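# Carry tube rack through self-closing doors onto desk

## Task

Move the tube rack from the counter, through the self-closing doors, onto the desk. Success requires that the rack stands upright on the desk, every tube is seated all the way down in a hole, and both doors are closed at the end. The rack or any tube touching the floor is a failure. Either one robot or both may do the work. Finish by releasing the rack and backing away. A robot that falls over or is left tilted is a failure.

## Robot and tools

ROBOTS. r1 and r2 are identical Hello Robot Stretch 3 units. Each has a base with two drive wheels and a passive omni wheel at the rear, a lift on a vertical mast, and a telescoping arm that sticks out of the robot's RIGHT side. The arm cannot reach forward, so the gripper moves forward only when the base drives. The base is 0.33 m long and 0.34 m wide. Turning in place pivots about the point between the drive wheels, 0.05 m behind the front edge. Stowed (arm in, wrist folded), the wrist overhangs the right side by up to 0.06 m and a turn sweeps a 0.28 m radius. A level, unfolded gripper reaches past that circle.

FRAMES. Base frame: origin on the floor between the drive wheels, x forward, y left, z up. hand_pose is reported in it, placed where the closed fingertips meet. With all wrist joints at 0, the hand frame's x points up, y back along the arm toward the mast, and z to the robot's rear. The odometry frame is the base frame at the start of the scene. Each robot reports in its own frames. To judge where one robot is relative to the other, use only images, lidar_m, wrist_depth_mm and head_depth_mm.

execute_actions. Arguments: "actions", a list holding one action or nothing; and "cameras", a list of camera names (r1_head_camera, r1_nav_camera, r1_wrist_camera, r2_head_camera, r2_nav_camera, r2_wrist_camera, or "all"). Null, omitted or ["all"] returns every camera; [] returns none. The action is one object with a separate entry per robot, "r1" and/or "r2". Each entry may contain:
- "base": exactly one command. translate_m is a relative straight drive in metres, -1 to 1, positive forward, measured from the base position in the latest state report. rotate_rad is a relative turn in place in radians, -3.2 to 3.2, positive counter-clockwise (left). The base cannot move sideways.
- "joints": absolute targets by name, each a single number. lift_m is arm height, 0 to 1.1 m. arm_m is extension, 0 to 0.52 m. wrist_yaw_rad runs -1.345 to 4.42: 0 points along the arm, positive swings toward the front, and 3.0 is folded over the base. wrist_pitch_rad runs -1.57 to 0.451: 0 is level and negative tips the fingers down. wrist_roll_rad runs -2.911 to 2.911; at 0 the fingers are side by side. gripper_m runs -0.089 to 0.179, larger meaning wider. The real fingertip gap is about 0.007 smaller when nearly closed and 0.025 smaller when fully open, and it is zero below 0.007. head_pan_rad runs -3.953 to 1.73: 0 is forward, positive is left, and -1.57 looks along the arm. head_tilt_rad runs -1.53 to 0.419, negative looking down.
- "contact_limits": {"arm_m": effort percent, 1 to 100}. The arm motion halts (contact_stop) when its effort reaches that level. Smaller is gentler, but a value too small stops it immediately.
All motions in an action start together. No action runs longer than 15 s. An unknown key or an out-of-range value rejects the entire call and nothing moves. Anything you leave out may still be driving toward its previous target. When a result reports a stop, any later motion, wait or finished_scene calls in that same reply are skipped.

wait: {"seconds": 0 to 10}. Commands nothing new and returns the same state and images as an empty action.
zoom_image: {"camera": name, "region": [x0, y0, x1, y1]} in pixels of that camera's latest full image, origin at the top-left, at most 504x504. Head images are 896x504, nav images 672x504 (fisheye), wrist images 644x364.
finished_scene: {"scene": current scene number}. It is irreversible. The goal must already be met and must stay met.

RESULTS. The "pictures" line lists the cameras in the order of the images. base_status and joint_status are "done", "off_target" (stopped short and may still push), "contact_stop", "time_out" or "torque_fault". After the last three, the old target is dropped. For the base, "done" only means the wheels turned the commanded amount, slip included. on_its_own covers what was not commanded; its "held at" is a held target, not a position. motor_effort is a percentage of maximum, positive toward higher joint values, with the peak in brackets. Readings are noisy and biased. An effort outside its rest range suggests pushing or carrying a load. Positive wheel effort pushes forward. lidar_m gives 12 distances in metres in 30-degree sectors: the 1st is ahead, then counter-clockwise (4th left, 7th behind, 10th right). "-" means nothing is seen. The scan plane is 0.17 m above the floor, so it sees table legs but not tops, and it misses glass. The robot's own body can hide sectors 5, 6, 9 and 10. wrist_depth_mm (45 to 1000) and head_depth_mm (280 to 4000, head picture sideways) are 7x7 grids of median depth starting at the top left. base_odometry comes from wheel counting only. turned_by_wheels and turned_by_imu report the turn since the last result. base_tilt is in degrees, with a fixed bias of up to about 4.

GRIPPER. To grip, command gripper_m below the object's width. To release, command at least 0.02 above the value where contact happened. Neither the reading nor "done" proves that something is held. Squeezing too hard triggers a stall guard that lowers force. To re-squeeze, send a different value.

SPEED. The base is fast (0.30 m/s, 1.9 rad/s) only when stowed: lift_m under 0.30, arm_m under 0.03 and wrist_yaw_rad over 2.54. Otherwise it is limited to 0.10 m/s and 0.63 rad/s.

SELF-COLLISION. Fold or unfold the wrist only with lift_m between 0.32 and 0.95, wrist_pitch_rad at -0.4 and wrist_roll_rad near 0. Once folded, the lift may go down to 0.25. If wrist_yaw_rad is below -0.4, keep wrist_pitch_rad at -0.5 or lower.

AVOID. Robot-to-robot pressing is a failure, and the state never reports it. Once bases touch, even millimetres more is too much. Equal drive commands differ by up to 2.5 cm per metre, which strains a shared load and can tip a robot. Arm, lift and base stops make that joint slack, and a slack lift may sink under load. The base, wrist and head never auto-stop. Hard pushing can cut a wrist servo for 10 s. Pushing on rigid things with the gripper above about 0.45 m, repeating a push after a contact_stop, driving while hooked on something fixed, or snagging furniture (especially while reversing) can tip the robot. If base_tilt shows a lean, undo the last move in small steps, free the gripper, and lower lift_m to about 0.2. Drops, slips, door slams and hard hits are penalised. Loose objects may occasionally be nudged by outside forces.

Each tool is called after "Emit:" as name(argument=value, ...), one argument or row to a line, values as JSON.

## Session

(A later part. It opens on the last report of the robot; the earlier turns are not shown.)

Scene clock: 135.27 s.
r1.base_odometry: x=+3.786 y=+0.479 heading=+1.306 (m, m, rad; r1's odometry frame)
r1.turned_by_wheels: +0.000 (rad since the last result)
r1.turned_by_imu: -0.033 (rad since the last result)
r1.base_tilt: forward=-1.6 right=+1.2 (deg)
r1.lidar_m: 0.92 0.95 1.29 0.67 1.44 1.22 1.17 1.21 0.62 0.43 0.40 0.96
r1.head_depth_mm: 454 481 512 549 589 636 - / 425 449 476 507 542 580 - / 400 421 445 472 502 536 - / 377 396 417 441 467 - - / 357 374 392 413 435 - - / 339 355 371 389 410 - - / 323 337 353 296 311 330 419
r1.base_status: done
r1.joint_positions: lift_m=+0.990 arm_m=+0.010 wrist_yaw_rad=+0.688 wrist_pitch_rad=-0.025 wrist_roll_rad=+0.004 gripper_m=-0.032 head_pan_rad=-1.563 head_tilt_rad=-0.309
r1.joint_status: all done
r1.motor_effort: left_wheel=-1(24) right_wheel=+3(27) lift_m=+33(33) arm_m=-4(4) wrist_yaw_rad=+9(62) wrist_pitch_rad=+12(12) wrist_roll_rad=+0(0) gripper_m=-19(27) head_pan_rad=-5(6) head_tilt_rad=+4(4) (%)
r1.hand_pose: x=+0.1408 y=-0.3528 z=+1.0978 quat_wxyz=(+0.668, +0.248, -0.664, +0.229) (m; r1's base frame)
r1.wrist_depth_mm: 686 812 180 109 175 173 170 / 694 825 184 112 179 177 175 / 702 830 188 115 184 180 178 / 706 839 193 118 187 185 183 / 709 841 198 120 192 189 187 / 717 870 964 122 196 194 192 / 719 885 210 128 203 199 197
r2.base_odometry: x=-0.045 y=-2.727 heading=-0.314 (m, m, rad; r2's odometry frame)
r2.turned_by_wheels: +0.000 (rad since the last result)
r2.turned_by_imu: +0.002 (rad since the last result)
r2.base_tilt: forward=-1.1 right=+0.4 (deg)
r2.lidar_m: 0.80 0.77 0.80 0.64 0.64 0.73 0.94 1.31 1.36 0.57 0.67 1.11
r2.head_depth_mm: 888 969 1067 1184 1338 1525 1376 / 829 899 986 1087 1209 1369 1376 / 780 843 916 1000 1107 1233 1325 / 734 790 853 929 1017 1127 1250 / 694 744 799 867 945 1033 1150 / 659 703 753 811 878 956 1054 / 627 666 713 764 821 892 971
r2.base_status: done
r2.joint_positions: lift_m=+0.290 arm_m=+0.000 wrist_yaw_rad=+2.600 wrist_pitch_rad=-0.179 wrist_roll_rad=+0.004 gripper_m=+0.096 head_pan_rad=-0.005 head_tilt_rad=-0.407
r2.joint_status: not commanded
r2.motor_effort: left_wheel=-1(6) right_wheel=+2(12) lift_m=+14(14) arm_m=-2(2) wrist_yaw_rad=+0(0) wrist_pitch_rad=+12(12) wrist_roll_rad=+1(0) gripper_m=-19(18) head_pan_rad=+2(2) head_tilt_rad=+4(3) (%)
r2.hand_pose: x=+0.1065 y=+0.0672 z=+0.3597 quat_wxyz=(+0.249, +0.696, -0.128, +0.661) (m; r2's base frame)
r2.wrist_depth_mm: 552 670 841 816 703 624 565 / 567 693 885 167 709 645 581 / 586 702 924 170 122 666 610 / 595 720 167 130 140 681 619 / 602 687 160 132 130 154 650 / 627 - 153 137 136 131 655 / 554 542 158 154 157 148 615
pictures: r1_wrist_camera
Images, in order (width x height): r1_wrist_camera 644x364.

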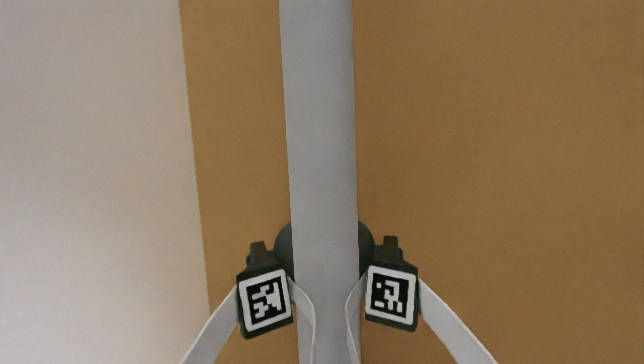

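Emit:
execute_actions(
  actions=[
    {"r1":{"base":{"translate_m":-0.075},"joints":{"wrist_yaw_rad":0.9}},"r2":{"base":{"translate_m":0.35}}},
  ],
  cameras=[],
)

Emit:
execute_actions(
  actions=[
    {"r1":{"base":{"translate_m":-0.075},"joints":{"wrist_yaw_rad":1.15}},"r2":{"base":{"rotate_rad":-1.04}}},
  ],
  cameras=[],
)

Emit:
execute_actions(
  actions=[
    {"r1":{"base":{"translate_m":-0.08},"joints":{"wrist_yaw_rad":1.4}},"r2":{"base":{"translate_m":0.85},"joints":{"head_pan_rad":-0.5}}},
  ],
  cameras=["r1_wrist_camera","r2_nav_camera"],
)

Scene clock: 138.33 s.
r1.base_odometry: x=+3.767 y=+0.407 heading=+1.306 (m, m, rad; r1's odometry frame)
r1.turned_by_wheels: +0.000 (rad since the last result)
r1.turned_by_imu: -0.020 (rad since the last result)
r1.base_tilt: forward=-1.6 right=+1.1 (deg)
r1.lidar_m: 1.00 0.70 0.70 1.37 1.44 1.16 1.10 1.13 0.66 0.43 0.39 1.04
r1.head_depth_mm: 477 507 542 583 628 680 - / 440 466 495 527 565 608 - / 409 431 455 483 514 550 567 / 382 401 422 446 472 502 537 / 358 375 393 414 436 - - / 337 352 368 385 405 - - / 319 331 346 361 379 392 -
r1.base_status: done
r1.joint_positions: lift_m=+0.990 arm_m=+0.010 wrist_yaw_rad=+0.954 wrist_pitch_rad=-0.025 wrist_roll_rad=+0.004 gripper_m=-0.032 head_pan_rad=-1.563 head_tilt_rad=-0.309
r1.joint_status: wrist_yaw_rad off_target (ended at +0.954, target +0.900)
r1.on_its_own: wrist_yaw_rad is held at +0.952, not at your +0.900, by its stall guard, which is not easing now
r1.motor_effort: left_wheel=+0(20) right_wheel=-4(22) lift_m=+32(31) arm_m=-2(4) wrist_yaw_rad=-2(62) wrist_pitch_rad=+12(13) wrist_roll_rad=+0(0) gripper_m=-19(27) head_pan_rad=-4(5) head_tilt_rad=+4(4) (%)
r1.hand_pose: x=+0.1871 y=-0.3029 z=+1.0979 quat_wxyz=(+0.631, +0.333, -0.625, +0.316) (m; r1's base frame)
r1.wrist_depth_mm: 709 798 190 109 168 158 150 / 713 805 194 112 172 162 154 / 727 813 200 115 175 166 157 / 735 823 206 118 180 169 160 / 745 841 906 120 184 173 164 / 753 843 971 122 186 177 168 / 760 859 587 128 196 181 171
r2.base_odometry: x=+0.288 y=-2.835 heading=-0.314 (m, m, rad; r2's odometry frame)
r2.turned_by_wheels: +0.000 (rad since the last result)
r2.turned_by_imu: +0.002 (rad since the last result)
r2.base_tilt: forward=-1.2 right=+0.4 (deg)
r2.lidar_m: 0.49 0.47 0.49 0.67 0.80 0.91 1.24 1.62 0.67 0.69 1.40 0.68
r2.head_depth_mm: 519 567 623 693 779 891 1043 / 485 526 575 634 706 798 916 / 456 492 535 584 646 722 816 / 430 462 499 543 595 658 737 / 407 435 468 507 552 605 672 / 386 412 442 476 514 561 617 / 367 391 417 447 482 522 571
r2.base_status: done
r2.joint_positions: lift_m=+0.290 arm_m=+0.000 wrist_yaw_rad=+2.600 wrist_pitch_rad=-0.179 wrist_roll_rad=+0.004 gripper_m=+0.096 head_pan_rad=-0.005 head_tilt_rad=-0.407
r2.joint_status: not commanded
r2.motor_effort: left_wheel=-2(6) right_wheel=+2(13) lift_m=+14(14) arm_m=-2(3) wrist_yaw_rad=+0(0) wrist_pitch_rad=+13(13) wrist_roll_rad=+1(0) gripper_m=-19(19) head_pan_rad=+2(2) head_tilt_rad=+2(3) (%)
r2.hand_pose: x=+0.1065 y=+0.0672 z=+0.3597 quat_wxyz=(+0.249, +0.696, -0.128, +0.661) (m; r2's base frame)
r2.wrist_depth_mm: 694 715 580 497 434 388 344 / 705 755 618 167 430 400 360 / 728 793 647 170 122 415 366 / 755 838 167 129 140 422 381 / 749 838 160 132 129 154 396 / 679 - 153 137 136 132 402 / 554 548 158 154 156 149 413
pictures: none
No camera images: the call's "cameras" was empty. Leave "cameras" out to get every camera's image.

Scene clock: 140.20 s.
r1.base_odometry: x=+3.747 y=+0.334 heading=+1.306 (m, m, rad; r1's odometry frame)
r1.turned_by_wheels: +0.000 (rad since the last result)
r1.turned_by_imu: +0.000 (rad since the last result)
r1.base_tilt: forward=-1.6 right=+1.2 (deg)
r1.lidar_m: 1.07 0.75 1.39 1.39 1.41 1.08 1.03 1.06 0.70 0.41 0.36 0.37
r1.head_depth_mm: 496 530 568 612 661 718 - / 451 479 509 543 582 628 - / 413 436 462 490 522 558 571 / 381 400 421 445 471 500 534 / 354 370 388 408 430 458 492 / 331 345 360 377 395 412 - / 310 322 336 350 366 378 -
r1.base_status: done
r1.joint_positions: lift_m=+0.990 arm_m=+0.010 wrist_yaw_rad=+1.181 wrist_pitch_rad=-0.025 wrist_roll_rad=+0.004 gripper_m=-0.032 head_pan_rad=-1.563 head_tilt_rad=-0.309
r1.joint_status: wrist_yaw_rad off_target (ended at +1.181, target +1.150)
r1.on_its_own: wrist_yaw_rad is at rest, and its effort (-24) is outside its rest range (-12 to +12)
r1.motor_effort: left_wheel=+3(10) right_wheel=-16(20) lift_m=+31(32) arm_m=-2(3) wrist_yaw_rad=-24(58) wrist_pitch_rad=+12(13) wrist_roll_rad=+0(0) gripper_m=-22(26) head_pan_rad=-5(5) head_tilt_rad=+3(4) (%)
r1.hand_pose: x=+0.2150 y=-0.2522 z=+1.0979 quat_wxyz=(+0.591, +0.402, -0.583, +0.385) (m; r1's base frame)
r1.wrist_depth_mm: 758 833 886 110 163 149 136 / 775 845 880 112 167 152 139 / 788 853 901 115 170 155 143 / 801 883 929 118 175 159 145 / 791 898 958 119 178 162 148 / 809 885 - 122 178 166 151 / 837 912 - 127 191 169 154
r2.base_odometry: x=+0.288 y=-2.835 heading=-1.354 (m, m, rad; r2's odometry frame)
r2.turned_by_wheels: -1.040 (rad since the last result)
r2.turned_by_imu: -1.049 (rad since the last result)
r2.base_tilt: forward=-1.2 right=+0.4 (deg)
r2.lidar_m: 1.40 0.67 0.49 0.47 0.49 0.67 0.80 0.91 1.25 1.62 0.73 0.81
r2.head_depth_mm: - - - 3380 1992 974 1105 / - - - 3357 2288 1714 1368 / - - - 3379 2272 1714 1369 / 1190 1280 1386 1509 1652 1714 1372 / 1190 1283 1387 1517 1654 1715 1370 / 1192 1283 1383 1505 1653 1697 1380 / 1193 1268 1354 1360 1360 1356 1298
r2.base_status: done
r2.joint_positions: lift_m=+0.290 arm_m=+0.000 wrist_yaw_rad=+2.600 wrist_pitch_rad=-0.179 wrist_roll_rad=+0.004 gripper_m=+0.096 head_pan_rad=-0.005 head_tilt_rad=-0.407
r2.joint_status: not commanded
r2.motor_effort: left_wheel=+1(7) right_wheel=-2(10) lift_m=+14(14) arm_m=-3(2) wrist_yaw_rad=+0(1) wrist_pitch_rad=+12(12) wrist_roll_rad=+0(1) gripper_m=-19(19) head_pan_rad=+3(3) head_tilt_rad=+2(4) (%)
r2.hand_pose: x=+0.1065 y=+0.0672 z=+0.3597 quat_wxyz=(+0.249, +0.696, -0.128, +0.661) (m; r2's base frame)
r2.wrist_depth_mm: 391 434 482 541 632 746 915 / 405 449 499 167 614 810 - / 421 463 521 171 121 858 - / 441 482 167 130 131 927 - / 449 480 159 132 129 153 - / 472 - 153 137 135 132 750 / 472 525 158 154 156 148 611
pictures: none
No camera images: the call's "cameras" was empty. Leave "cameras" out to get every camera's image.

Scene clock: 144.80 s.
r1.base_odometry: x=+3.726 y=+0.257 heading=+1.307 (m, m, rad; r1's odometry frame)
r1.turned_by_wheels: +0.000 (rad since the last result)
r1.turned_by_imu: +0.001 (rad since the last result)
r1.base_tilt: forward=-1.5 right=+1.2 (deg)
r1.lidar_m: 1.15 1.19 1.42 1.39 1.35 0.99 0.95 0.97 0.76 0.40 0.34 0.33
r1.head_depth_mm: 529 566 609 658 717 786 - / 468 497 530 568 611 660 - / 420 443 469 498 531 567 579 / 380 400 420 444 469 498 531 / 348 364 381 399 421 444 470 / 321 334 348 364 382 401 435 / 298 309 321 334 348 364 -
r1.base_status: done
r1.joint_positions: lift_m=+0.990 arm_m=+0.010 wrist_yaw_rad=+1.454 wrist_pitch_rad=-0.024 wrist_roll_rad=+0.004 gripper_m=-0.032 head_pan_rad=-1.563 head_tilt_rad=-0.309
r1.joint_status: wrist_yaw_rad off_target (ended at +1.454, target +1.400)
r1.on_its_own: wrist_yaw_rad is held at +1.450, not at your +1.400, by its stall guard, which is not easing now
r1.motor_effort: left_wheel=+0(9) right_wheel=-5(23) lift_m=+33(32) arm_m=-1(2) wrist_yaw_rad=-3(55) wrist_pitch_rad=+12(12) wrist_roll_rad=+0(0) gripper_m=-19(25) head_pan_rad=-5(5) head_tilt_rad=+4(3) (%)
r1.hand_pose: x=+0.2325 y=-0.1849 z=+1.0981 quat_wxyz=(+0.533, +0.477, -0.523, +0.462) (m; r1's base frame)
r1.wrist_depth_mm: 883 929 946 109 161 141 126 / 910 944 - 112 165 144 128 / 929 958 - 115 168 147 130 / 942 - - 118 172 150 133 / 961 - - 120 174 153 135 / - - - 122 172 156 138 / - - - 128 190 158 140
r2.base_odometry: x=+0.471 y=-3.665 heading=-1.354 (m, m, rad; r2's odometry frame)
r2.turned_by_wheels: +0.000 (rad since the last result)
r2.turned_by_imu: +0.005 (rad since the last result)
r2.base_tilt: forward=-1.1 right=+0.4 (deg)
r2.lidar_m: 0.55 0.58 0.49 0.47 0.49 0.67 1.65 1.80 0.39 0.41 0.70 3.76
r2.head_depth_mm: 3218 3390 3585 3417 2288 1705 1370 / 3694 3942 - 3429 2277 1707 1371 / 3992 - - 3381 2275 1715 1369 / 3744 - - 3396 2272 1713 1372 / 3600 3787 - 3368 2281 1705 1369 / 3380 3631 3905 3424 2284 1712 1337 / 3257 3445 3708 2973 597 619 677
r2.base_status: done
r2.joint_positions: lift_m=+0.290 arm_m=+0.000 wrist_yaw_rad=+2.600 wrist_pitch_rad=-0.179 wrist_roll_rad=+0.004 gripper_m=+0.096 head_pan_rad=-0.493 head_tilt_rad=-0.407
r2.joint_status: all done
r2.motor_effort: left_wheel=+0(8) right_wheel=+0(7) lift_m=+14(14) arm_m=-2(3) wrist_yaw_rad=+0(0) wrist_pitch_rad=+12(12) wrist_roll_rad=+1(1) gripper_m=-19(18) head_pan_rad=-4(35) head_tilt_rad=+2(4) (%)
r2.hand_pose: x=+0.1065 y=+0.0672 z=+0.3597 quat_wxyz=(+0.249, +0.696, -0.128, +0.661) (m; r2's base frame)
r2.wrist_depth_mm: 389 430 478 544 610 527 424 / 403 446 500 167 619 534 431 / 420 466 520 170 121 553 438 / 435 479 166 129 140 535 445 / 453 484 160 132 130 154 452 / 474 - 153 137 137 132 459 / 472 533 158 154 156 149 447
pictures: r1_wrist_camera, r2_nav_camera (sideways: a quarter turn counterclockwise sets it upright)
Images, in order (width x height): r1_wrist_camera 644x364, r2_nav_camera 672x504.

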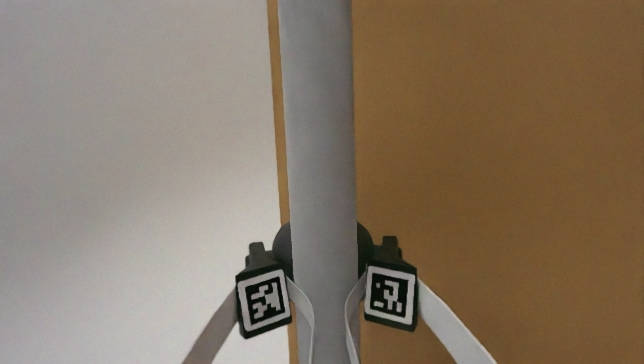

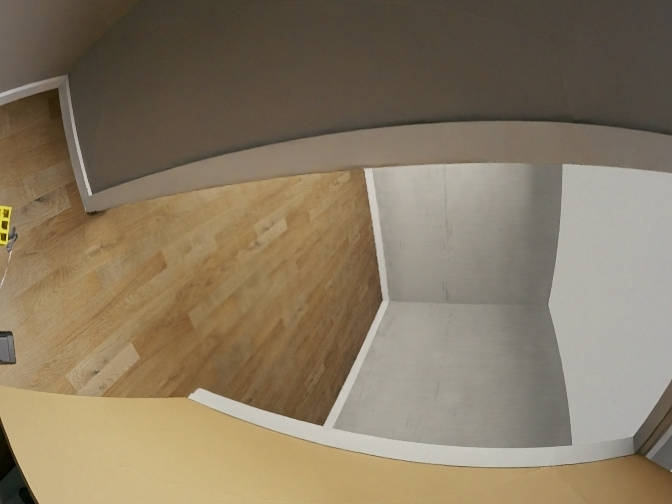

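Emit:
execute_actions(
  actions=[
    {"r2":{"base":{"rotate_rad":-0.72},"joints":{"head_pan_rad":0.9}}},
  ],
  cameras=[],
)

Emit:
execute_actions(
  actions=[
    {"r2":{"base":{"translate_m":1.0}}},
  ],
  cameras=["r2_nav_camera","r2_head_camera"],
)

Scene clock: 146.57 s.
r1.base_odometry: x=+3.726 y=+0.257 heading=+1.307 (m, m, rad; r1's odometry frame)
r1.turned_by_wheels: +0.000 (rad since the last result)
r1.turned_by_imu: +0.001 (rad since the last result)
r1.base_tilt: forward=-1.6 right=+1.2 (deg)
r1.lidar_m: 1.15 1.18 1.42 1.39 1.35 0.99 0.95 0.97 0.76 0.40 0.33 0.33
r1.head_depth_mm: 529 565 608 661 719 787 - / 468 497 530 567 610 660 - / 420 443 468 497 531 568 577 / 380 399 421 443 469 498 532 / 349 364 381 400 421 444 470 / 321 334 348 364 381 401 435 / 298 309 321 334 349 364 -
r1.base_status: not commanded
r1.joint_positions: lift_m=+0.990 arm_m=+0.010 wrist_yaw_rad=+1.454 wrist_pitch_rad=-0.024 wrist_roll_rad=+0.004 gripper_m=-0.032 head_pan_rad=-1.563 head_tilt_rad=-0.309
r1.joint_status: not commanded
r1.on_its_own: wrist_yaw_rad is held at +1.450, not at your +1.400, by its stall guard, which is not easing now
r1.motor_effort: left_wheel=+0(1) right_wheel=-5(5) lift_m=+32(31) arm_m=-1(1) wrist_yaw_rad=-3(3) wrist_pitch_rad=+12(11) wrist_roll_rad=+0(0) gripper_m=-19(19) head_pan_rad=-5(5) head_tilt_rad=+3(3) (%)
r1.hand_pose: x=+0.2325 y=-0.1849 z=+1.0981 quat_wxyz=(+0.533, +0.477, -0.523, +0.462) (m; r1's base frame)
r1.wrist_depth_mm: 882 922 948 109 160 141 125 / 905 940 - 112 164 144 128 / 935 972 - 115 168 147 130 / 939 - - 118 172 150 133 / 969 - - 120 174 154 135 / - - - 122 172 156 138 / - - - 128 191 158 141
r2.base_odometry: x=+0.471 y=-3.665 heading=-2.074 (m, m, rad; r2's odometry frame)
r2.turned_by_wheels: -0.720 (rad since the last result)
r2.turned_by_imu: -0.727 (rad since the last result)
r2.base_tilt: forward=-1.2 right=+0.4 (deg)
r2.lidar_m: 3.19 0.55 0.56 0.53 0.47 0.47 0.57 1.08 1.65 0.72 0.39 0.53
r2.head_depth_mm: 420 458 529 2950 2273 1710 1372 / 433 462 496 536 585 656 782 / 445 477 515 560 613 673 751 / 454 487 528 573 629 696 781 / 463 498 540 589 647 718 805 / 472 509 552 604 664 742 836 / 482 521 565 619 684 766 867
r2.base_status: done
r2.joint_positions: lift_m=+0.290 arm_m=+0.000 wrist_yaw_rad=+2.600 wrist_pitch_rad=-0.179 wrist_roll_rad=+0.004 gripper_m=+0.096 head_pan_rad=+0.893 head_tilt_rad=-0.407
r2.joint_status: all done
r2.motor_effort: left_wheel=+0(6) right_wheel=-1(9) lift_m=+14(14) arm_m=-3(2) wrist_yaw_rad=+0(0) wrist_pitch_rad=+12(13) wrist_roll_rad=+1(1) gripper_m=-19(18) head_pan_rad=+3(45) head_tilt_rad=+1(4) (%)
r2.hand_pose: x=+0.1065 y=+0.0672 z=+0.3597 quat_wxyz=(+0.249, +0.696, -0.128, +0.661) (m; r2's base frame)
r2.wrist_depth_mm: 471 586 609 554 498 - - / 480 604 648 167 504 - - / 486 625 672 171 122 - - / 503 617 168 130 132 - - / 506 595 159 133 130 154 - / 518 - 153 138 136 132 738 / 490 546 158 154 156 149 612
pictures: none
No camera images: the call's "cameras" was empty. Leave "cameras" out to get every camera's image.

Scene clock: 151.67 s.
r1.base_odometry: x=+3.726 y=+0.257 heading=+1.307 (m, m, rad; r1's odometry frame)
r1.turned_by_wheels: +0.000 (rad since the last result)
r1.turned_by_imu: +0.001 (rad since the last result)
r1.base_tilt: forward=-1.5 right=+1.2 (deg)
r1.lidar_m: 1.15 1.18 1.41 1.39 1.35 1.00 0.95 0.97 0.76 0.40 0.33 0.33
r1.head_depth_mm: 529 566 609 660 716 790 - / 468 496 530 567 610 659 - / 420 442 469 498 531 568 579 / 381 400 421 443 469 499 531 / 348 364 381 400 421 445 471 / 321 334 348 364 382 401 435 / 298 309 321 335 349 364 -
r1.base_status: not commanded
r1.joint_positions: lift_m=+0.990 arm_m=+0.010 wrist_yaw_rad=+1.454 wrist_pitch_rad=-0.024 wrist_roll_rad=+0.004 gripper_m=-0.032 head_pan_rad=-1.563 head_tilt_rad=-0.309
r1.joint_status: not commanded
r1.on_its_own: wrist_yaw_rad is held at +1.450, not at your +1.400, by its stall guard, which is not easing now
r1.motor_effort: left_wheel=+0(0) right_wheel=-6(6) lift_m=+32(31) arm_m=-1(1) wrist_yaw_rad=-3(2) wrist_pitch_rad=+12(12) wrist_roll_rad=+0(0) gripper_m=-19(20) head_pan_rad=-5(5) head_tilt_rad=+3(4) (%)
r1.hand_pose: x=+0.2325 y=-0.1849 z=+1.0981 quat_wxyz=(+0.533, +0.477, -0.523, +0.462) (m; r1's base frame)
r1.wrist_depth_mm: 884 944 940 109 161 141 125 / 912 925 - 112 164 144 128 / 914 975 - 115 168 147 130 / 941 - - 118 173 150 133 / 954 - - 120 175 153 135 / - - - 122 172 157 138 / - - - 128 190 158 140
r2.base_odometry: x=-0.011 y=-4.541 heading=-2.074 (m, m, rad; r2's odometry frame)
r2.turned_by_wheels: +0.000 (rad since the last result)
r2.turned_by_imu: +0.006 (rad since the last result)
r2.base_tilt: forward=-1.1 right=+0.4 (deg)
r2.lidar_m: 2.41 3.05 3.06 2.97 2.76 0.59 1.37 0.55 0.41 0.40 0.42 2.00
r2.head_depth_mm: 2555 2720 2941 3105 2275 1713 1366 / 2605 2787 3012 3149 2274 1711 1372 / 2649 2864 3071 3252 2262 1714 1372 / 2682 2900 3183 3330 2249 1717 1371 / 2749 2986 3238 3393 2274 1704 1369 / 2817 3040 3316 3388 2286 1714 1368 / 2895 3107 3401 3374 2278 1709 1375
r2.base_status: done
r2.joint_positions: lift_m=+0.290 arm_m=+0.000 wrist_yaw_rad=+2.600 wrist_pitch_rad=-0.179 wrist_roll_rad=+0.004 gripper_m=+0.096 head_pan_rad=+0.893 head_tilt_rad=-0.407
r2.joint_status: not commanded
r2.motor_effort: left_wheel=+0(8) right_wheel=-1(8) lift_m=+14(14) arm_m=-3(3) wrist_yaw_rad=+0(0) wrist_pitch_rad=+12(12) wrist_roll_rad=+0(1) gripper_m=-18(19) head_pan_rad=+3(3) head_tilt_rad=+3(3) (%)
r2.hand_pose: x=+0.1065 y=+0.0672 z=+0.3597 quat_wxyz=(+0.249, +0.696, -0.128, +0.661) (m; r2's base frame)
r2.wrist_depth_mm: - - - - - - - / - - - 167 - - - / - - - 169 122 - - / - - 168 130 140 - - / 891 887 160 132 130 153 - / 684 - 153 137 136 131 747 / 564 547 158 154 156 149 608
pictures: r2_head_camera (sideways: a quarter turn clockwise sets it upright), r2_nav_camera (sideways: a quarter turn counterclockwise sets it upright)
Images, in order (width x height): r2_head_camera 896x504, r2_nav_camera 672x504.

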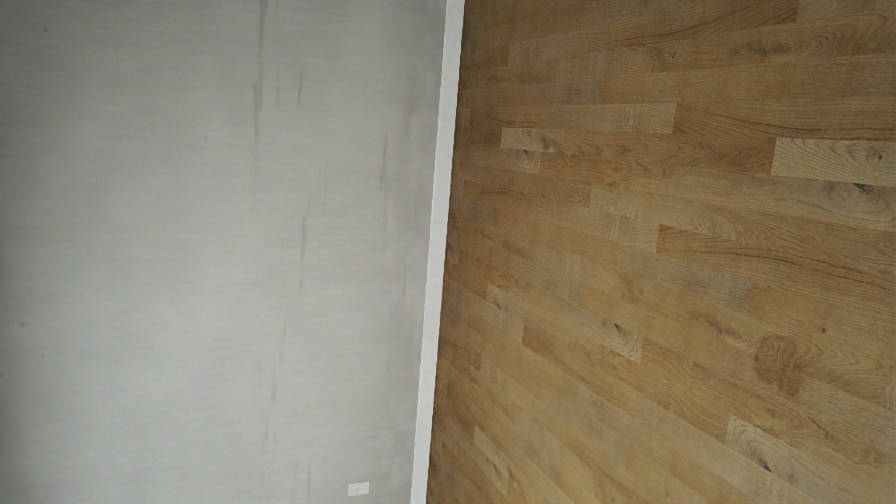

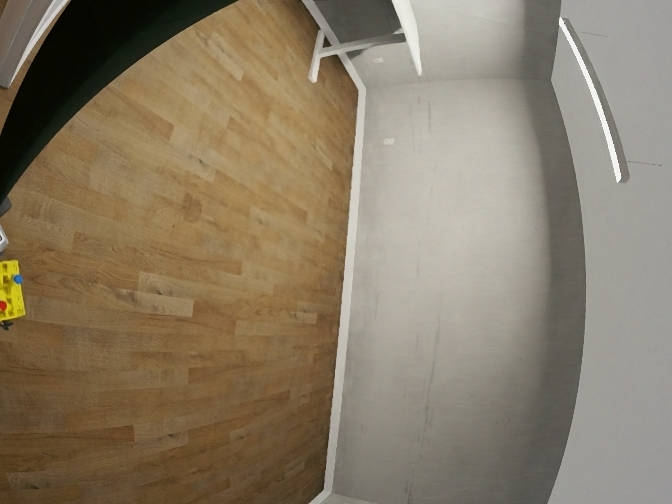

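Emit:
execute_actions(
  actions=[
    {"r1":{"base":{"translate_m":0.06},"joints":{"wrist_yaw_rad":1.3}},"r2":{"base":{"rotate_rad":1.64},"joints":{"head_pan_rad":0.3}}},
  ],
  cameras=[],
)

Emit:
execute_actions(
  actions=[
    {"r1":{"base":{"translate_m":0.065},"joints":{"wrist_yaw_rad":1.08}},"r2":{"base":{"translate_m":0.8}}},
  ],
  cameras=[],
)

Emit:
execute_actions(
  actions=[
    {"r1":{"base":{"translate_m":0.13},"joints":{"arm_m":0.2}},"r2":{"base":{"translate_m":0.92}}},
  ],
  cameras=["r2_nav_camera","r2_head_camera"],
)

Scene clock: 154.37 s.
r1.base_odometry: x=+3.742 y=+0.315 heading=+1.307 (m, m, rad; r1's odometry frame)
r1.turned_by_wheels: +0.000 (rad since the last result)
r1.turned_by_imu: +0.001 (rad since the last result)
r1.base_tilt: forward=-1.5 right=+1.2 (deg)
r1.lidar_m: 1.09 1.12 1.40 1.39 1.38 1.06 1.01 1.04 0.71 0.41 0.36 0.36
r1.head_depth_mm: 503 536 575 620 673 731 - / 454 482 513 547 589 634 - / 414 437 462 491 522 559 573 / 381 400 421 444 470 500 533 / 352 368 386 406 427 452 485 / 328 341 357 373 391 409 - / 306 319 331 346 361 373 -
r1.base_status: done
r1.joint_positions: lift_m=+0.990 arm_m=+0.010 wrist_yaw_rad=+1.264 wrist_pitch_rad=-0.024 wrist_roll_rad=+0.004 gripper_m=-0.032 head_pan_rad=-1.563 head_tilt_rad=-0.309
r1.joint_status: wrist_yaw_rad off_target (ended at +1.264, target +1.300)
r1.on_its_own: wrist_yaw_rad is held at +1.259, not at your +1.300, by its stall guard, which is not easing now
r1.motor_effort: left_wheel=+0(9) right_wheel=-3(19) lift_m=+31(31) arm_m=+0(0) wrist_yaw_rad=-4(47) wrist_pitch_rad=+12(12) wrist_roll_rad=+0(0) gripper_m=-19(24) head_pan_rad=-5(6) head_tilt_rad=+4(3) (%)
r1.hand_pose: x=+0.2223 y=-0.2321 z=+1.0982 quat_wxyz=(+0.575, +0.425, -0.566, +0.410) (m; r1's base frame)
r1.wrist_depth_mm: 781 847 908 109 162 147 134 / 801 862 898 112 166 150 136 / 817 881 933 115 171 153 139 / 827 899 977 118 175 156 142 / 842 889 - 119 177 160 144 / 847 928 - 122 176 164 147 / 874 933 - 127 191 165 150
r2.base_odometry: x=-0.011 y=-4.541 heading=-0.434 (m, m, rad; r2's odometry frame)
r2.turned_by_wheels: +1.640 (rad since the last result)
r2.turned_by_imu: +1.652 (rad since the last result)
r2.base_tilt: forward=-1.1 right=+0.4 (deg)
r2.lidar_m: 2.98 0.60 0.59 0.92 0.48 0.39 0.39 0.43 2.02 2.54 3.04 3.09
r2.head_depth_mm: 2788 3029 3224 3167 2253 1714 1368 / 2711 2929 3175 3347 2267 1722 1367 / 2600 2814 3046 3201 2282 1712 1369 / 2527 2703 2525 2971 2270 1704 1373 / 2426 2620 2829 2984 2289 1711 1372 / 2354 2511 2693 2889 2275 1702 1375 / 2296 2436 2576 2445 1497 1078 761
r2.base_status: done
r2.joint_positions: lift_m=+0.290 arm_m=+0.000 wrist_yaw_rad=+2.600 wrist_pitch_rad=-0.179 wrist_roll_rad=+0.004 gripper_m=+0.096 head_pan_rad=+0.307 head_tilt_rad=-0.407
r2.joint_status: all done
r2.motor_effort: left_wheel=-1(7) right_wheel=+3(14) lift_m=+14(15) arm_m=-3(3) wrist_yaw_rad=+0(0) wrist_pitch_rad=+12(12) wrist_roll_rad=+1(1) gripper_m=-18(18) head_pan_rad=-4(36) head_tilt_rad=+2(2) (%)
r2.hand_pose: x=+0.1065 y=+0.0672 z=+0.3597 quat_wxyz=(+0.249, +0.696, -0.128, +0.661) (m; r2's base frame)
r2.wrist_depth_mm: - - - - 677 - - / - - - 167 573 - - / - - - 170 122 - - / - - 168 129 140 - - / 887 889 160 132 129 154 - / 681 - 153 137 136 132 754 / 554 542 157 154 156 149 614
pictures: none
No camera images: the call's "cameras" was empty. Leave "cameras" out to get every camera's image.

Scene clock: 158.80 s.
r1.base_odometry: x=+3.759 y=+0.378 heading=+1.306 (m, m, rad; r1's odometry frame)
r1.turned_by_wheels: +0.000 (rad since the last result)
r1.turned_by_imu: +0.001 (rad since the last result)
r1.base_tilt: forward=-1.6 right=+1.2 (deg)
r1.lidar_m: 1.03 1.05 1.38 1.39 1.44 1.13 1.07 1.10 0.68 0.42 0.38 0.38
r1.head_depth_mm: 484 515 551 592 639 694 - / 444 470 500 534 572 615 - / 411 433 457 486 516 552 568 / 382 401 422 445 471 501 535 / 356 373 391 411 434 463 - / 335 349 365 382 402 - - / 315 328 341 357 373 387 -
r1.base_status: done
r1.joint_positions: lift_m=+0.990 arm_m=+0.010 wrist_yaw_rad=+1.062 wrist_pitch_rad=-0.024 wrist_roll_rad=+0.004 gripper_m=-0.032 head_pan_rad=-1.563 head_tilt_rad=-0.309
r1.joint_status: all done
r1.on_its_own: wrist_yaw_rad is at rest, and its effort (+13) is outside its rest range (-12 to +12)
r1.motor_effort: left_wheel=-2(10) right_wheel=+5(22) lift_m=+32(32) arm_m=+0(0) wrist_yaw_rad=+13(54) wrist_pitch_rad=+11(12) wrist_roll_rad=+0(0) gripper_m=-20(26) head_pan_rad=-4(5) head_tilt_rad=+4(4) (%)
r1.hand_pose: x=+0.2018 y=-0.2795 z=+1.0982 quat_wxyz=(+0.613, +0.366, -0.606, +0.350) (m; r1's base frame)
r1.wrist_depth_mm: 718 802 195 109 166 154 144 / 727 814 878 112 170 158 147 / 743 826 887 115 174 161 151 / 761 837 897 118 178 165 153 / 763 843 945 119 181 169 156 / 770 855 957 122 182 173 160 / 785 890 943 126 194 175 163
r2.base_odometry: x=+0.714 y=-4.877 heading=-0.434 (m, m, rad; r2's odometry frame)
r2.turned_by_wheels: +0.000 (rad since the last result)
r2.turned_by_imu: +0.004 (rad since the last result)
r2.base_tilt: forward=-1.2 right=+0.4 (deg)
r2.lidar_m: 2.17 1.66 0.90 0.60 0.54 1.16 1.15 1.53 2.67 2.78 2.58 2.61
r2.head_depth_mm: 2127 2284 2332 2681 2264 1715 1376 / 2037 2208 2304 2646 2273 1705 1372 / 1974 2119 1991 2514 2281 1712 1370 / 1899 2046 1995 2418 2275 1707 1376 / 1843 1985 1987 2314 2172 1714 1370 / 1787 1915 1730 2184 2163 1718 1370 / 1743 1864 1991 2155 2259 1719 1372
r2.base_status: done
r2.joint_positions: lift_m=+0.290 arm_m=+0.000 wrist_yaw_rad=+2.600 wrist_pitch_rad=-0.179 wrist_roll_rad=+0.004 gripper_m=+0.096 head_pan_rad=+0.307 head_tilt_rad=-0.407
r2.joint_status: not commanded
r2.motor_effort: left_wheel=-1(6) right_wheel=+3(13) lift_m=+14(14) arm_m=-3(3) wrist_yaw_rad=+0(1) wrist_pitch_rad=+12(12) wrist_roll_rad=+0(1) gripper_m=-20(18) head_pan_rad=-4(4) head_tilt_rad=+2(2) (%)
r2.hand_pose: x=+0.1065 y=+0.0672 z=+0.3597 quat_wxyz=(+0.249, +0.696, -0.128, +0.661) (m; r2's base frame)
r2.wrist_depth_mm: 519 640 866 - - - - / 527 660 892 167 - - - / 541 688 938 171 122 - - / 556 672 168 129 140 - - / 563 652 160 132 129 154 - / 576 - 152 137 136 132 753 / 539 539 157 154 156 149 610
pictures: none
No camera images: the call's "cameras" was empty. Leave "cameras" out to get every camera's image.

Scene clock: 163.63 s.
r1.base_odometry: x=+3.793 y=+0.503 heading=+1.307 (m, m, rad; r1's odometry frame)
r1.turned_by_wheels: +0.000 (rad since the last result)
r1.turned_by_imu: +0.002 (rad since the last result)
r1.base_tilt: forward=-1.5 right=+1.2 (deg)
r1.lidar_m: 0.89 0.92 1.23 1.35 1.44 1.26 1.20 1.24 0.73 0.55 0.54 0.94
r1.head_depth_mm: 550 583 618 646 - 762 820 / 526 555 587 613 - 724 766 / 504 531 561 590 - 684 723 / 483 509 535 566 600 652 682 / 465 487 513 536 - 610 644 / 448 469 491 517 537 577 612 / 432 451 471 492 447 540 582
r1.base_status: done
r1.joint_positions: lift_m=+0.990 arm_m=+0.200 wrist_yaw_rad=+1.105 wrist_pitch_rad=-0.022 wrist_roll_rad=+0.004 gripper_m=-0.032 head_pan_rad=-1.563 head_tilt_rad=-0.309
r1.joint_status: all done
r1.motor_effort: left_wheel=+3(10) right_wheel=-12(32) lift_m=+31(32) arm_m=+2(5) wrist_yaw_rad=-9(30) wrist_pitch_rad=+11(12) wrist_roll_rad=+0(1) gripper_m=-20(23) head_pan_rad=-5(5) head_tilt_rad=+3(4) (%)
r1.hand_pose: x=+0.2070 y=-0.4596 z=+1.0986 quat_wxyz=(+0.605, +0.378, -0.599, +0.363) (m; r1's base frame)
r1.wrist_depth_mm: 635 697 787 109 160 140 124 / 642 713 797 112 164 142 126 / 650 717 812 115 168 145 128 / 658 730 822 119 172 148 131 / 667 740 841 120 174 151 133 / 671 749 825 122 171 155 136 / 687 756 898 128 190 156 138
r2.base_odometry: x=+1.549 y=-5.264 heading=-0.434 (m, m, rad; r2's odometry frame)
r2.turned_by_wheels: +0.000 (rad since the last result)
r2.turned_by_imu: +0.005 (rad since the last result)
r2.base_tilt: forward=-1.1 right=+0.4 (deg)
r2.lidar_m: 1.25 1.37 0.97 1.19 1.11 1.12 1.90 3.05 3.25 2.19 2.04 2.06
r2.head_depth_mm: 1335 1452 1530 898 1918 1552 1370 / 1293 1400 1482 896 1844 1710 1366 / 1252 1352 1425 898 1771 1717 1380 / 1212 1307 1382 901 1680 1712 1371 / 1179 1255 1341 900 707 1704 1373 / 1142 1218 1301 901 671 1652 1370 / 1108 1186 1254 901 638 1598 1370
r2.base_status: done
r2.joint_positions: lift_m=+0.290 arm_m=+0.000 wrist_yaw_rad=+2.600 wrist_pitch_rad=-0.179 wrist_roll_rad=+0.004 gripper_m=+0.096 head_pan_rad=+0.307 head_tilt_rad=-0.407
r2.joint_status: not commanded
r2.motor_effort: left_wheel=-1(6) right_wheel=+2(13) lift_m=+14(14) arm_m=-2(3) wrist_yaw_rad=+0(1) wrist_pitch_rad=+12(12) wrist_roll_rad=+1(1) gripper_m=-18(19) head_pan_rad=-4(3) head_tilt_rad=+3(2) (%)
r2.hand_pose: x=+0.1065 y=+0.0672 z=+0.3597 quat_wxyz=(+0.249, +0.696, -0.128, +0.661) (m; r2's base frame)
r2.wrist_depth_mm: 963 - - - - - - / - - - 167 - - - / - - - 170 122 - - / - - 167 130 140 - - / 867 873 159 132 130 154 - / 681 - 153 136 136 131 745 / 563 546 158 154 156 148 619
pictures: r2_head_camera (sideways: a quarter turn clockwise sets it upright), r2_nav_camera (sideways: a quarter turn counterclockwise sets it upright)
Images, in order (width x height): r2_head_camera 896x504, r2_nav_camera 672x504.

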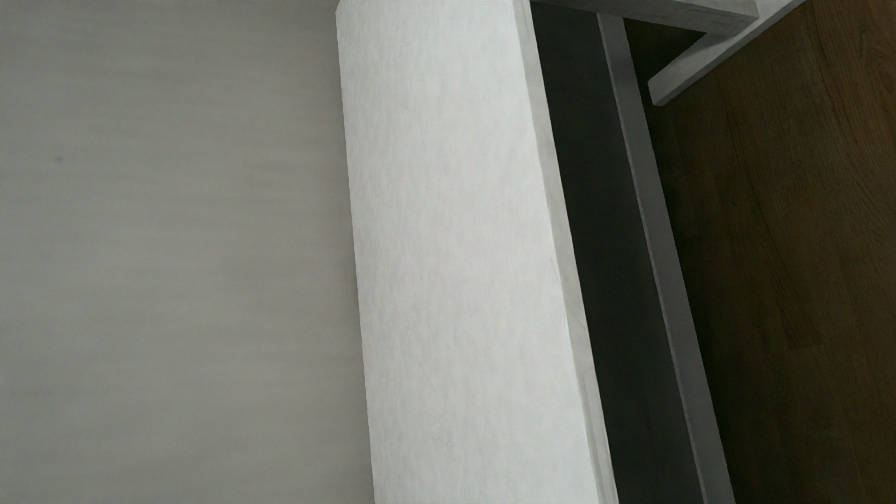

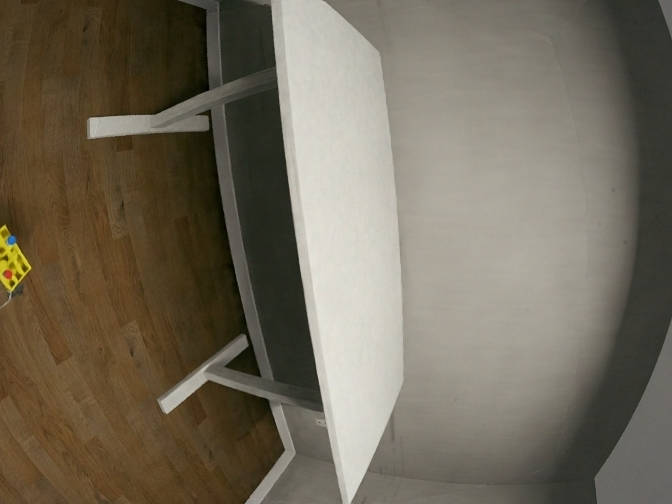

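Emit:
execute_actions(
  actions=[
    {"r1":{"base":{"translate_m":0.09},"joints":{"arm_m":0.33,"wrist_yaw_rad":0.9}},"r2":{"base":{"rotate_rad":2.18},"joints":{"lift_m":0.6,"head_pan_rad":-1.57,"head_tilt_rad":-0.49}}},
  ],
  cameras=[],
)

Emit:
execute_actions(
  actions=[
    {"r1":{"base":{"translate_m":0.065},"joints":{"arm_m":0.45,"wrist_yaw_rad":0.7}},"r2":{"joints":{"lift_m":0.8,"wrist_yaw_rad":1.4}}},
  ],
  cameras=[],
)

Emit:
execute_actions(
  actions=[
    {"r1":{"base":{"translate_m":0.02},"joints":{"arm_m":0.51}},"r2":{"joints":{"lift_m":0.97,"wrist_yaw_rad":0}}},
  ],
  cameras=["r1_wrist_camera","r2_head_camera","r2_wrist_camera"],
)

Scene clock: 168.17 s.
r1.base_odometry: x=+3.816 y=+0.590 heading=+1.307 (m, m, rad; r1's odometry frame)
r1.turned_by_wheels: +0.000 (rad since the last result)
r1.turned_by_imu: +0.003 (rad since the last result)
r1.base_tilt: forward=-1.6 right=+1.2 (deg)
r1.lidar_m: 0.80 0.83 1.11 1.34 1.45 1.35 1.29 1.32 0.81 0.69 0.69 0.84
r1.head_depth_mm: 625 660 698 - 793 847 909 / 612 644 680 - 776 819 879 / 599 629 664 692 762 799 854 / 586 616 649 683 744 777 828 / 574 601 634 664 715 754 804 / 563 586 610 641 685 735 783 / 551 578 610 650 940 1019 1098
r1.base_status: done
r1.joint_positions: lift_m=+0.990 arm_m=+0.330 wrist_yaw_rad=+0.960 wrist_pitch_rad=-0.020 wrist_roll_rad=+0.004 gripper_m=-0.029 head_pan_rad=-1.563 head_tilt_rad=-0.309
r1.joint_status: wrist_yaw_rad off_target (ended at +0.960, target +0.900); the others done
r1.on_its_own: wrist_yaw_rad is held at +0.949, not at your +0.900, by its stall guard, which is not easing now
r1.motor_effort: left_wheel=+3(19) right_wheel=-13(47) lift_m=+32(31) arm_m=+2(6) wrist_yaw_rad=-8(63) wrist_pitch_rad=+10(11) wrist_roll_rad=+0(0) gripper_m=-19(28) head_pan_rad=-5(5) head_tilt_rad=+4(4) (%)
r1.hand_pose: x=+0.1880 y=-0.6214 z=+1.0991 quat_wxyz=(+0.630, +0.334, -0.625, +0.319) (m; r1's base frame)
r1.wrist_depth_mm: 570 650 717 109 160 138 122 / 579 653 731 112 163 141 123 / 587 658 751 115 167 143 126 / 592 672 779 118 171 147 128 / 601 679 786 120 174 150 130 / 600 690 780 122 170 153 133 / 611 700 827 128 190 155 135
r2.base_odometry: x=+1.549 y=-5.264 heading=+1.746 (m, m, rad; r2's odometry frame)
r2.turned_by_wheels: +2.180 (rad since the last result)
r2.turned_by_imu: +2.208 (rad since the last result)
r2.base_tilt: forward=-1.1 right=+0.4 (deg)
r2.lidar_m: 1.10 1.14 1.85 3.37 2.92 2.12 2.03 1.97 1.26 1.37 0.97 1.15
r2.head_depth_mm: 1144 1245 1235 753 1698 1591 1300 / 1143 1249 1239 753 1703 1595 1298 / 1143 1250 1241 754 1703 1595 1299 / 1149 1252 1246 757 1707 1585 1302 / 1152 1254 1243 757 1712 1595 1301 / 1151 1256 1246 758 1655 1414 1270 / 1151 1259 1255 760 1678 1600 1301
r2.base_status: done
r2.joint_positions: lift_m=+0.600 arm_m=+0.000 wrist_yaw_rad=+2.600 wrist_pitch_rad=-0.179 wrist_roll_rad=+0.004 gripper_m=+0.096 head_pan_rad=-1.563 head_tilt_rad=-0.484
r2.joint_status: all done
r2.motor_effort: left_wheel=-1(7) right_wheel=+2(11) lift_m=+25(24) arm_m=-4(3) wrist_yaw_rad=+0(0) wrist_pitch_rad=+12(13) wrist_roll_rad=+1(1) gripper_m=-18(19) head_pan_rad=-4(43) head_tilt_rad=-2(7) (%)
r2.hand_pose: x=+0.1065 y=+0.0672 z=+0.6690 quat_wxyz=(+0.249, +0.696, -0.128, +0.661) (m; r2's base frame)
r2.wrist_depth_mm: - - - - - - 833 / - - - 168 - - 868 / - - - 169 121 - 877 / - - 168 130 132 - 891 / - - 159 131 129 154 912 / - - 153 137 135 131 902 / 972 902 158 154 157 149 893
pictures: none
No camera images: the call's "cameras" was empty. Leave "cameras" out to get every camera's image.

Scene clock: 170.83 s.
r1.base_odometry: x=+3.833 y=+0.653 heading=+1.308 (m, m, rad; r1's odometry frame)
r1.turned_by_wheels: +0.001 (rad since the last result)
r1.turned_by_imu: +0.005 (rad since the last result)
r1.base_tilt: forward=-1.6 right=+1.1 (deg)
r1.lidar_m: 0.74 0.76 1.02 1.33 1.45 1.42 1.36 1.32 0.89 0.82 0.84 0.77
r1.head_depth_mm: 709 746 786 - 886 941 1011 / 705 741 776 845 878 937 1005 / 701 739 774 - 875 931 999 / 698 735 773 - 870 924 989 / 696 725 762 796 864 922 982 / 696 733 780 876 941 1003 1083 / 767 808 857 904 964 1024 1099
r1.base_status: done
r1.joint_positions: lift_m=+0.990 arm_m=+0.450 wrist_yaw_rad=+0.770 wrist_pitch_rad=-0.018 wrist_roll_rad=+0.004 gripper_m=-0.029 head_pan_rad=-1.563 head_tilt_rad=-0.309
r1.joint_status: wrist_yaw_rad off_target (ended at +0.770, target +0.700); the others done
r1.on_its_own: wrist_yaw_rad is held at +0.755, not at your +0.700, by its stall guard, which is not easing now
r1.motor_effort: left_wheel=+6(22) right_wheel=-18(61) lift_m=+32(32) arm_m=+1(4) wrist_yaw_rad=-12(65) wrist_pitch_rad=+9(10) wrist_roll_rad=+0(0) gripper_m=-19(27) head_pan_rad=-5(5) head_tilt_rad=+4(4) (%)
r1.hand_pose: x=+0.1566 y=-0.7784 z=+1.0997 quat_wxyz=(+0.657, +0.272, -0.654, +0.259) (m; r1's base frame)
r1.wrist_depth_mm: 541 510 369 110 160 139 122 / 557 539 385 112 164 142 125 / 554 559 400 115 167 144 127 / 561 599 410 118 172 147 129 / 564 613 436 120 174 150 131 / 570 622 483 122 171 154 134 / 572 637 459 128 190 155 136
r2.base_odometry: x=+1.549 y=-5.264 heading=+1.746 (m, m, rad; r2's odometry frame)
r2.turned_by_wheels: +0.000 (rad since the last result)
r2.turned_by_imu: +0.000 (rad since the last result)
r2.base_tilt: forward=-1.1 right=+0.4 (deg)
r2.lidar_m: 1.11 1.14 1.74 3.38 2.92 2.12 2.04 1.96 1.25 1.37 0.97 1.15
r2.head_depth_mm: 1143 1247 1231 752 1699 1591 1299 / 1146 1247 1236 753 1694 1582 1297 / 1147 1251 1237 754 1691 1586 1306 / 1150 1253 1243 756 1697 1585 1307 / 1148 1249 1239 757 1713 1597 1302 / 1155 1253 1249 759 1661 1412 1269 / 1151 1263 1252 759 1689 1593 1308
r2.base_status: not commanded
r2.joint_positions: lift_m=+0.800 arm_m=+0.000 wrist_yaw_rad=+1.402 wrist_pitch_rad=-0.179 wrist_roll_rad=+0.004 gripper_m=+0.096 head_pan_rad=-1.563 head_tilt_rad=-0.484
r2.joint_status: all done
r2.motor_effort: left_wheel=-1(2) right_wheel=+3(3) lift_m=+25(25) arm_m=-3(3) wrist_yaw_rad=-2(3) wrist_pitch_rad=+12(12) wrist_roll_rad=+0(1) gripper_m=-19(20) head_pan_rad=-4(4) head_tilt_rad=-3(2) (%)
r2.hand_pose: x=+0.2230 y=-0.1868 z=+0.8690 quat_wxyz=(+0.578, +0.503, -0.498, +0.405) (m; r2's base frame)
r2.wrist_depth_mm: 841 870 886 919 956 - - / 876 905 940 167 - - - / 916 957 - 170 123 - - / 975 - 168 130 130 - - / - - 160 132 129 153 - / - - 153 137 134 132 - / - - 158 154 156 148 -
pictures: none
No camera images: the call's "cameras" was empty. Leave "cameras" out to get every camera's image.

Scene clock: 173.20 s.
r1.base_odometry: x=+3.838 y=+0.672 heading=+1.307 (m, m, rad; r1's odometry frame)
r1.turned_by_wheels: +0.000 (rad since the last result)
r1.turned_by_imu: +0.000 (rad since the last result)
r1.base_tilt: forward=-1.6 right=+1.2 (deg)
r1.lidar_m: 0.72 0.74 0.99 1.33 1.45 1.44 1.38 1.32 0.94 0.89 0.91 0.75
r1.head_depth_mm: 747 786 826 - 932 989 1057 / 751 788 822 895 934 994 1063 / 752 790 828 900 934 997 1064 / 751 792 829 900 937 998 1069 / 753 788 822 886 940 1003 1071 / 757 795 840 894 952 1013 1084 / 768 811 855 904 963 1027 1096
r1.base_status: done
r1.joint_positions: lift_m=+0.990 arm_m=+0.510 wrist_yaw_rad=+0.734 wrist_pitch_rad=-0.018 wrist_roll_rad=+0.004 gripper_m=-0.029 head_pan_rad=-1.563 head_tilt_rad=-0.309
r1.joint_status: all done
r1.on_its_own: wrist_yaw_rad is held at +0.755, not at your +0.700, by its stall guard, which is not easing now; wrist_yaw_rad is at rest, and its effort (+15) is outside its rest range (-12 to +12)
r1.motor_effort: left_wheel=-5(12) right_wheel=+14(30) lift_m=+31(31) arm_m=+1(3) wrist_yaw_rad=+15(21) wrist_pitch_rad=+8(8) wrist_roll_rad=+0(0) gripper_m=-20(20) head_pan_rad=-5(5) head_tilt_rad=+3(3) (%)
r1.hand_pose: x=+0.1500 y=-0.8446 z=+1.0997 quat_wxyz=(+0.661, +0.260, -0.659, +0.247) (m; r1's base frame)
r1.wrist_depth_mm: 496 342 238 110 161 139 121 / 520 357 246 112 165 141 124 / 528 376 257 115 169 144 126 / 538 394 286 118 173 147 128 / 556 416 300 120 174 150 130 / 561 438 330 122 170 153 133 / 563 466 311 126 189 154 135
r2.base_odometry: x=+1.549 y=-5.264 heading=+1.746 (m, m, rad; r2's odometry frame)
r2.turned_by_wheels: +0.000 (rad since the last result)
r2.turned_by_imu: +0.000 (rad since the last result)
r2.base_tilt: forward=-1.2 right=+0.4 (deg)
r2.lidar_m: 1.10 1.15 1.68 3.36 2.91 2.11 2.03 1.97 1.25 1.37 0.97 1.15
r2.head_depth_mm: 1140 1241 1233 751 1640 - - / 1140 1247 1236 753 433 - - / 1147 1245 1239 714 - - - / 1150 1251 1243 445 440 1618 1300 / 1148 1258 1248 757 1732 1593 1301 / 1150 1255 1249 759 1657 1413 1272 / 1155 1258 1256 758 1697 1586 1304
r2.base_status: not commanded
r2.joint_positions: lift_m=+0.970 arm_m=+0.000 wrist_yaw_rad=+0.002 wrist_pitch_rad=-0.179 wrist_roll_rad=+0.004 gripper_m=+0.096 head_pan_rad=-1.563 head_tilt_rad=-0.484
r2.joint_status: all done
r2.motor_effort: left_wheel=-1(2) right_wheel=+3(2) lift_m=+25(26) arm_m=-3(3) wrist_yaw_rad=-2(4) wrist_pitch_rad=+12(12) wrist_roll_rad=+0(0) gripper_m=-18(19) head_pan_rad=-3(4) head_tilt_rad=-2(2) (%)
r2.hand_pose: x=-0.0209 y=-0.3930 z=+1.0390 quat_wxyz=(+0.703, +0.064, -0.705, -0.063) (m; r2's base frame)
r2.wrist_depth_mm: - - - - - - - / - - - 168 - - - / - - 903 124 123 - - / 492 505 167 130 130 562 587 / 375 366 159 132 130 154 394 / - - 153 137 134 132 - / - - 158 154 155 149 -
pictures: r1_wrist_camera, r2_head_camera (sideways: a quarter turn clockwise sets it upright), r2_wrist_camera
Images, in order (width x height): r1_wrist_camera 644x364, r2_head_camera 896x504, r2_wrist_camera 644x364.

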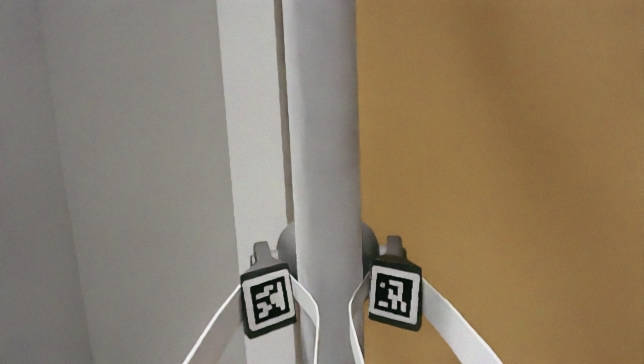

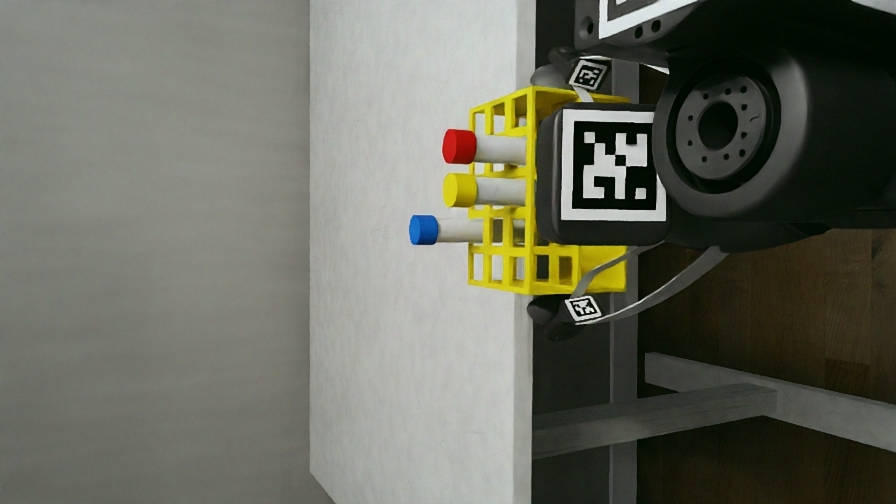

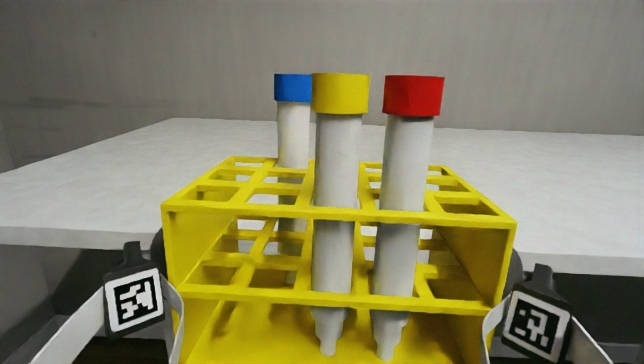

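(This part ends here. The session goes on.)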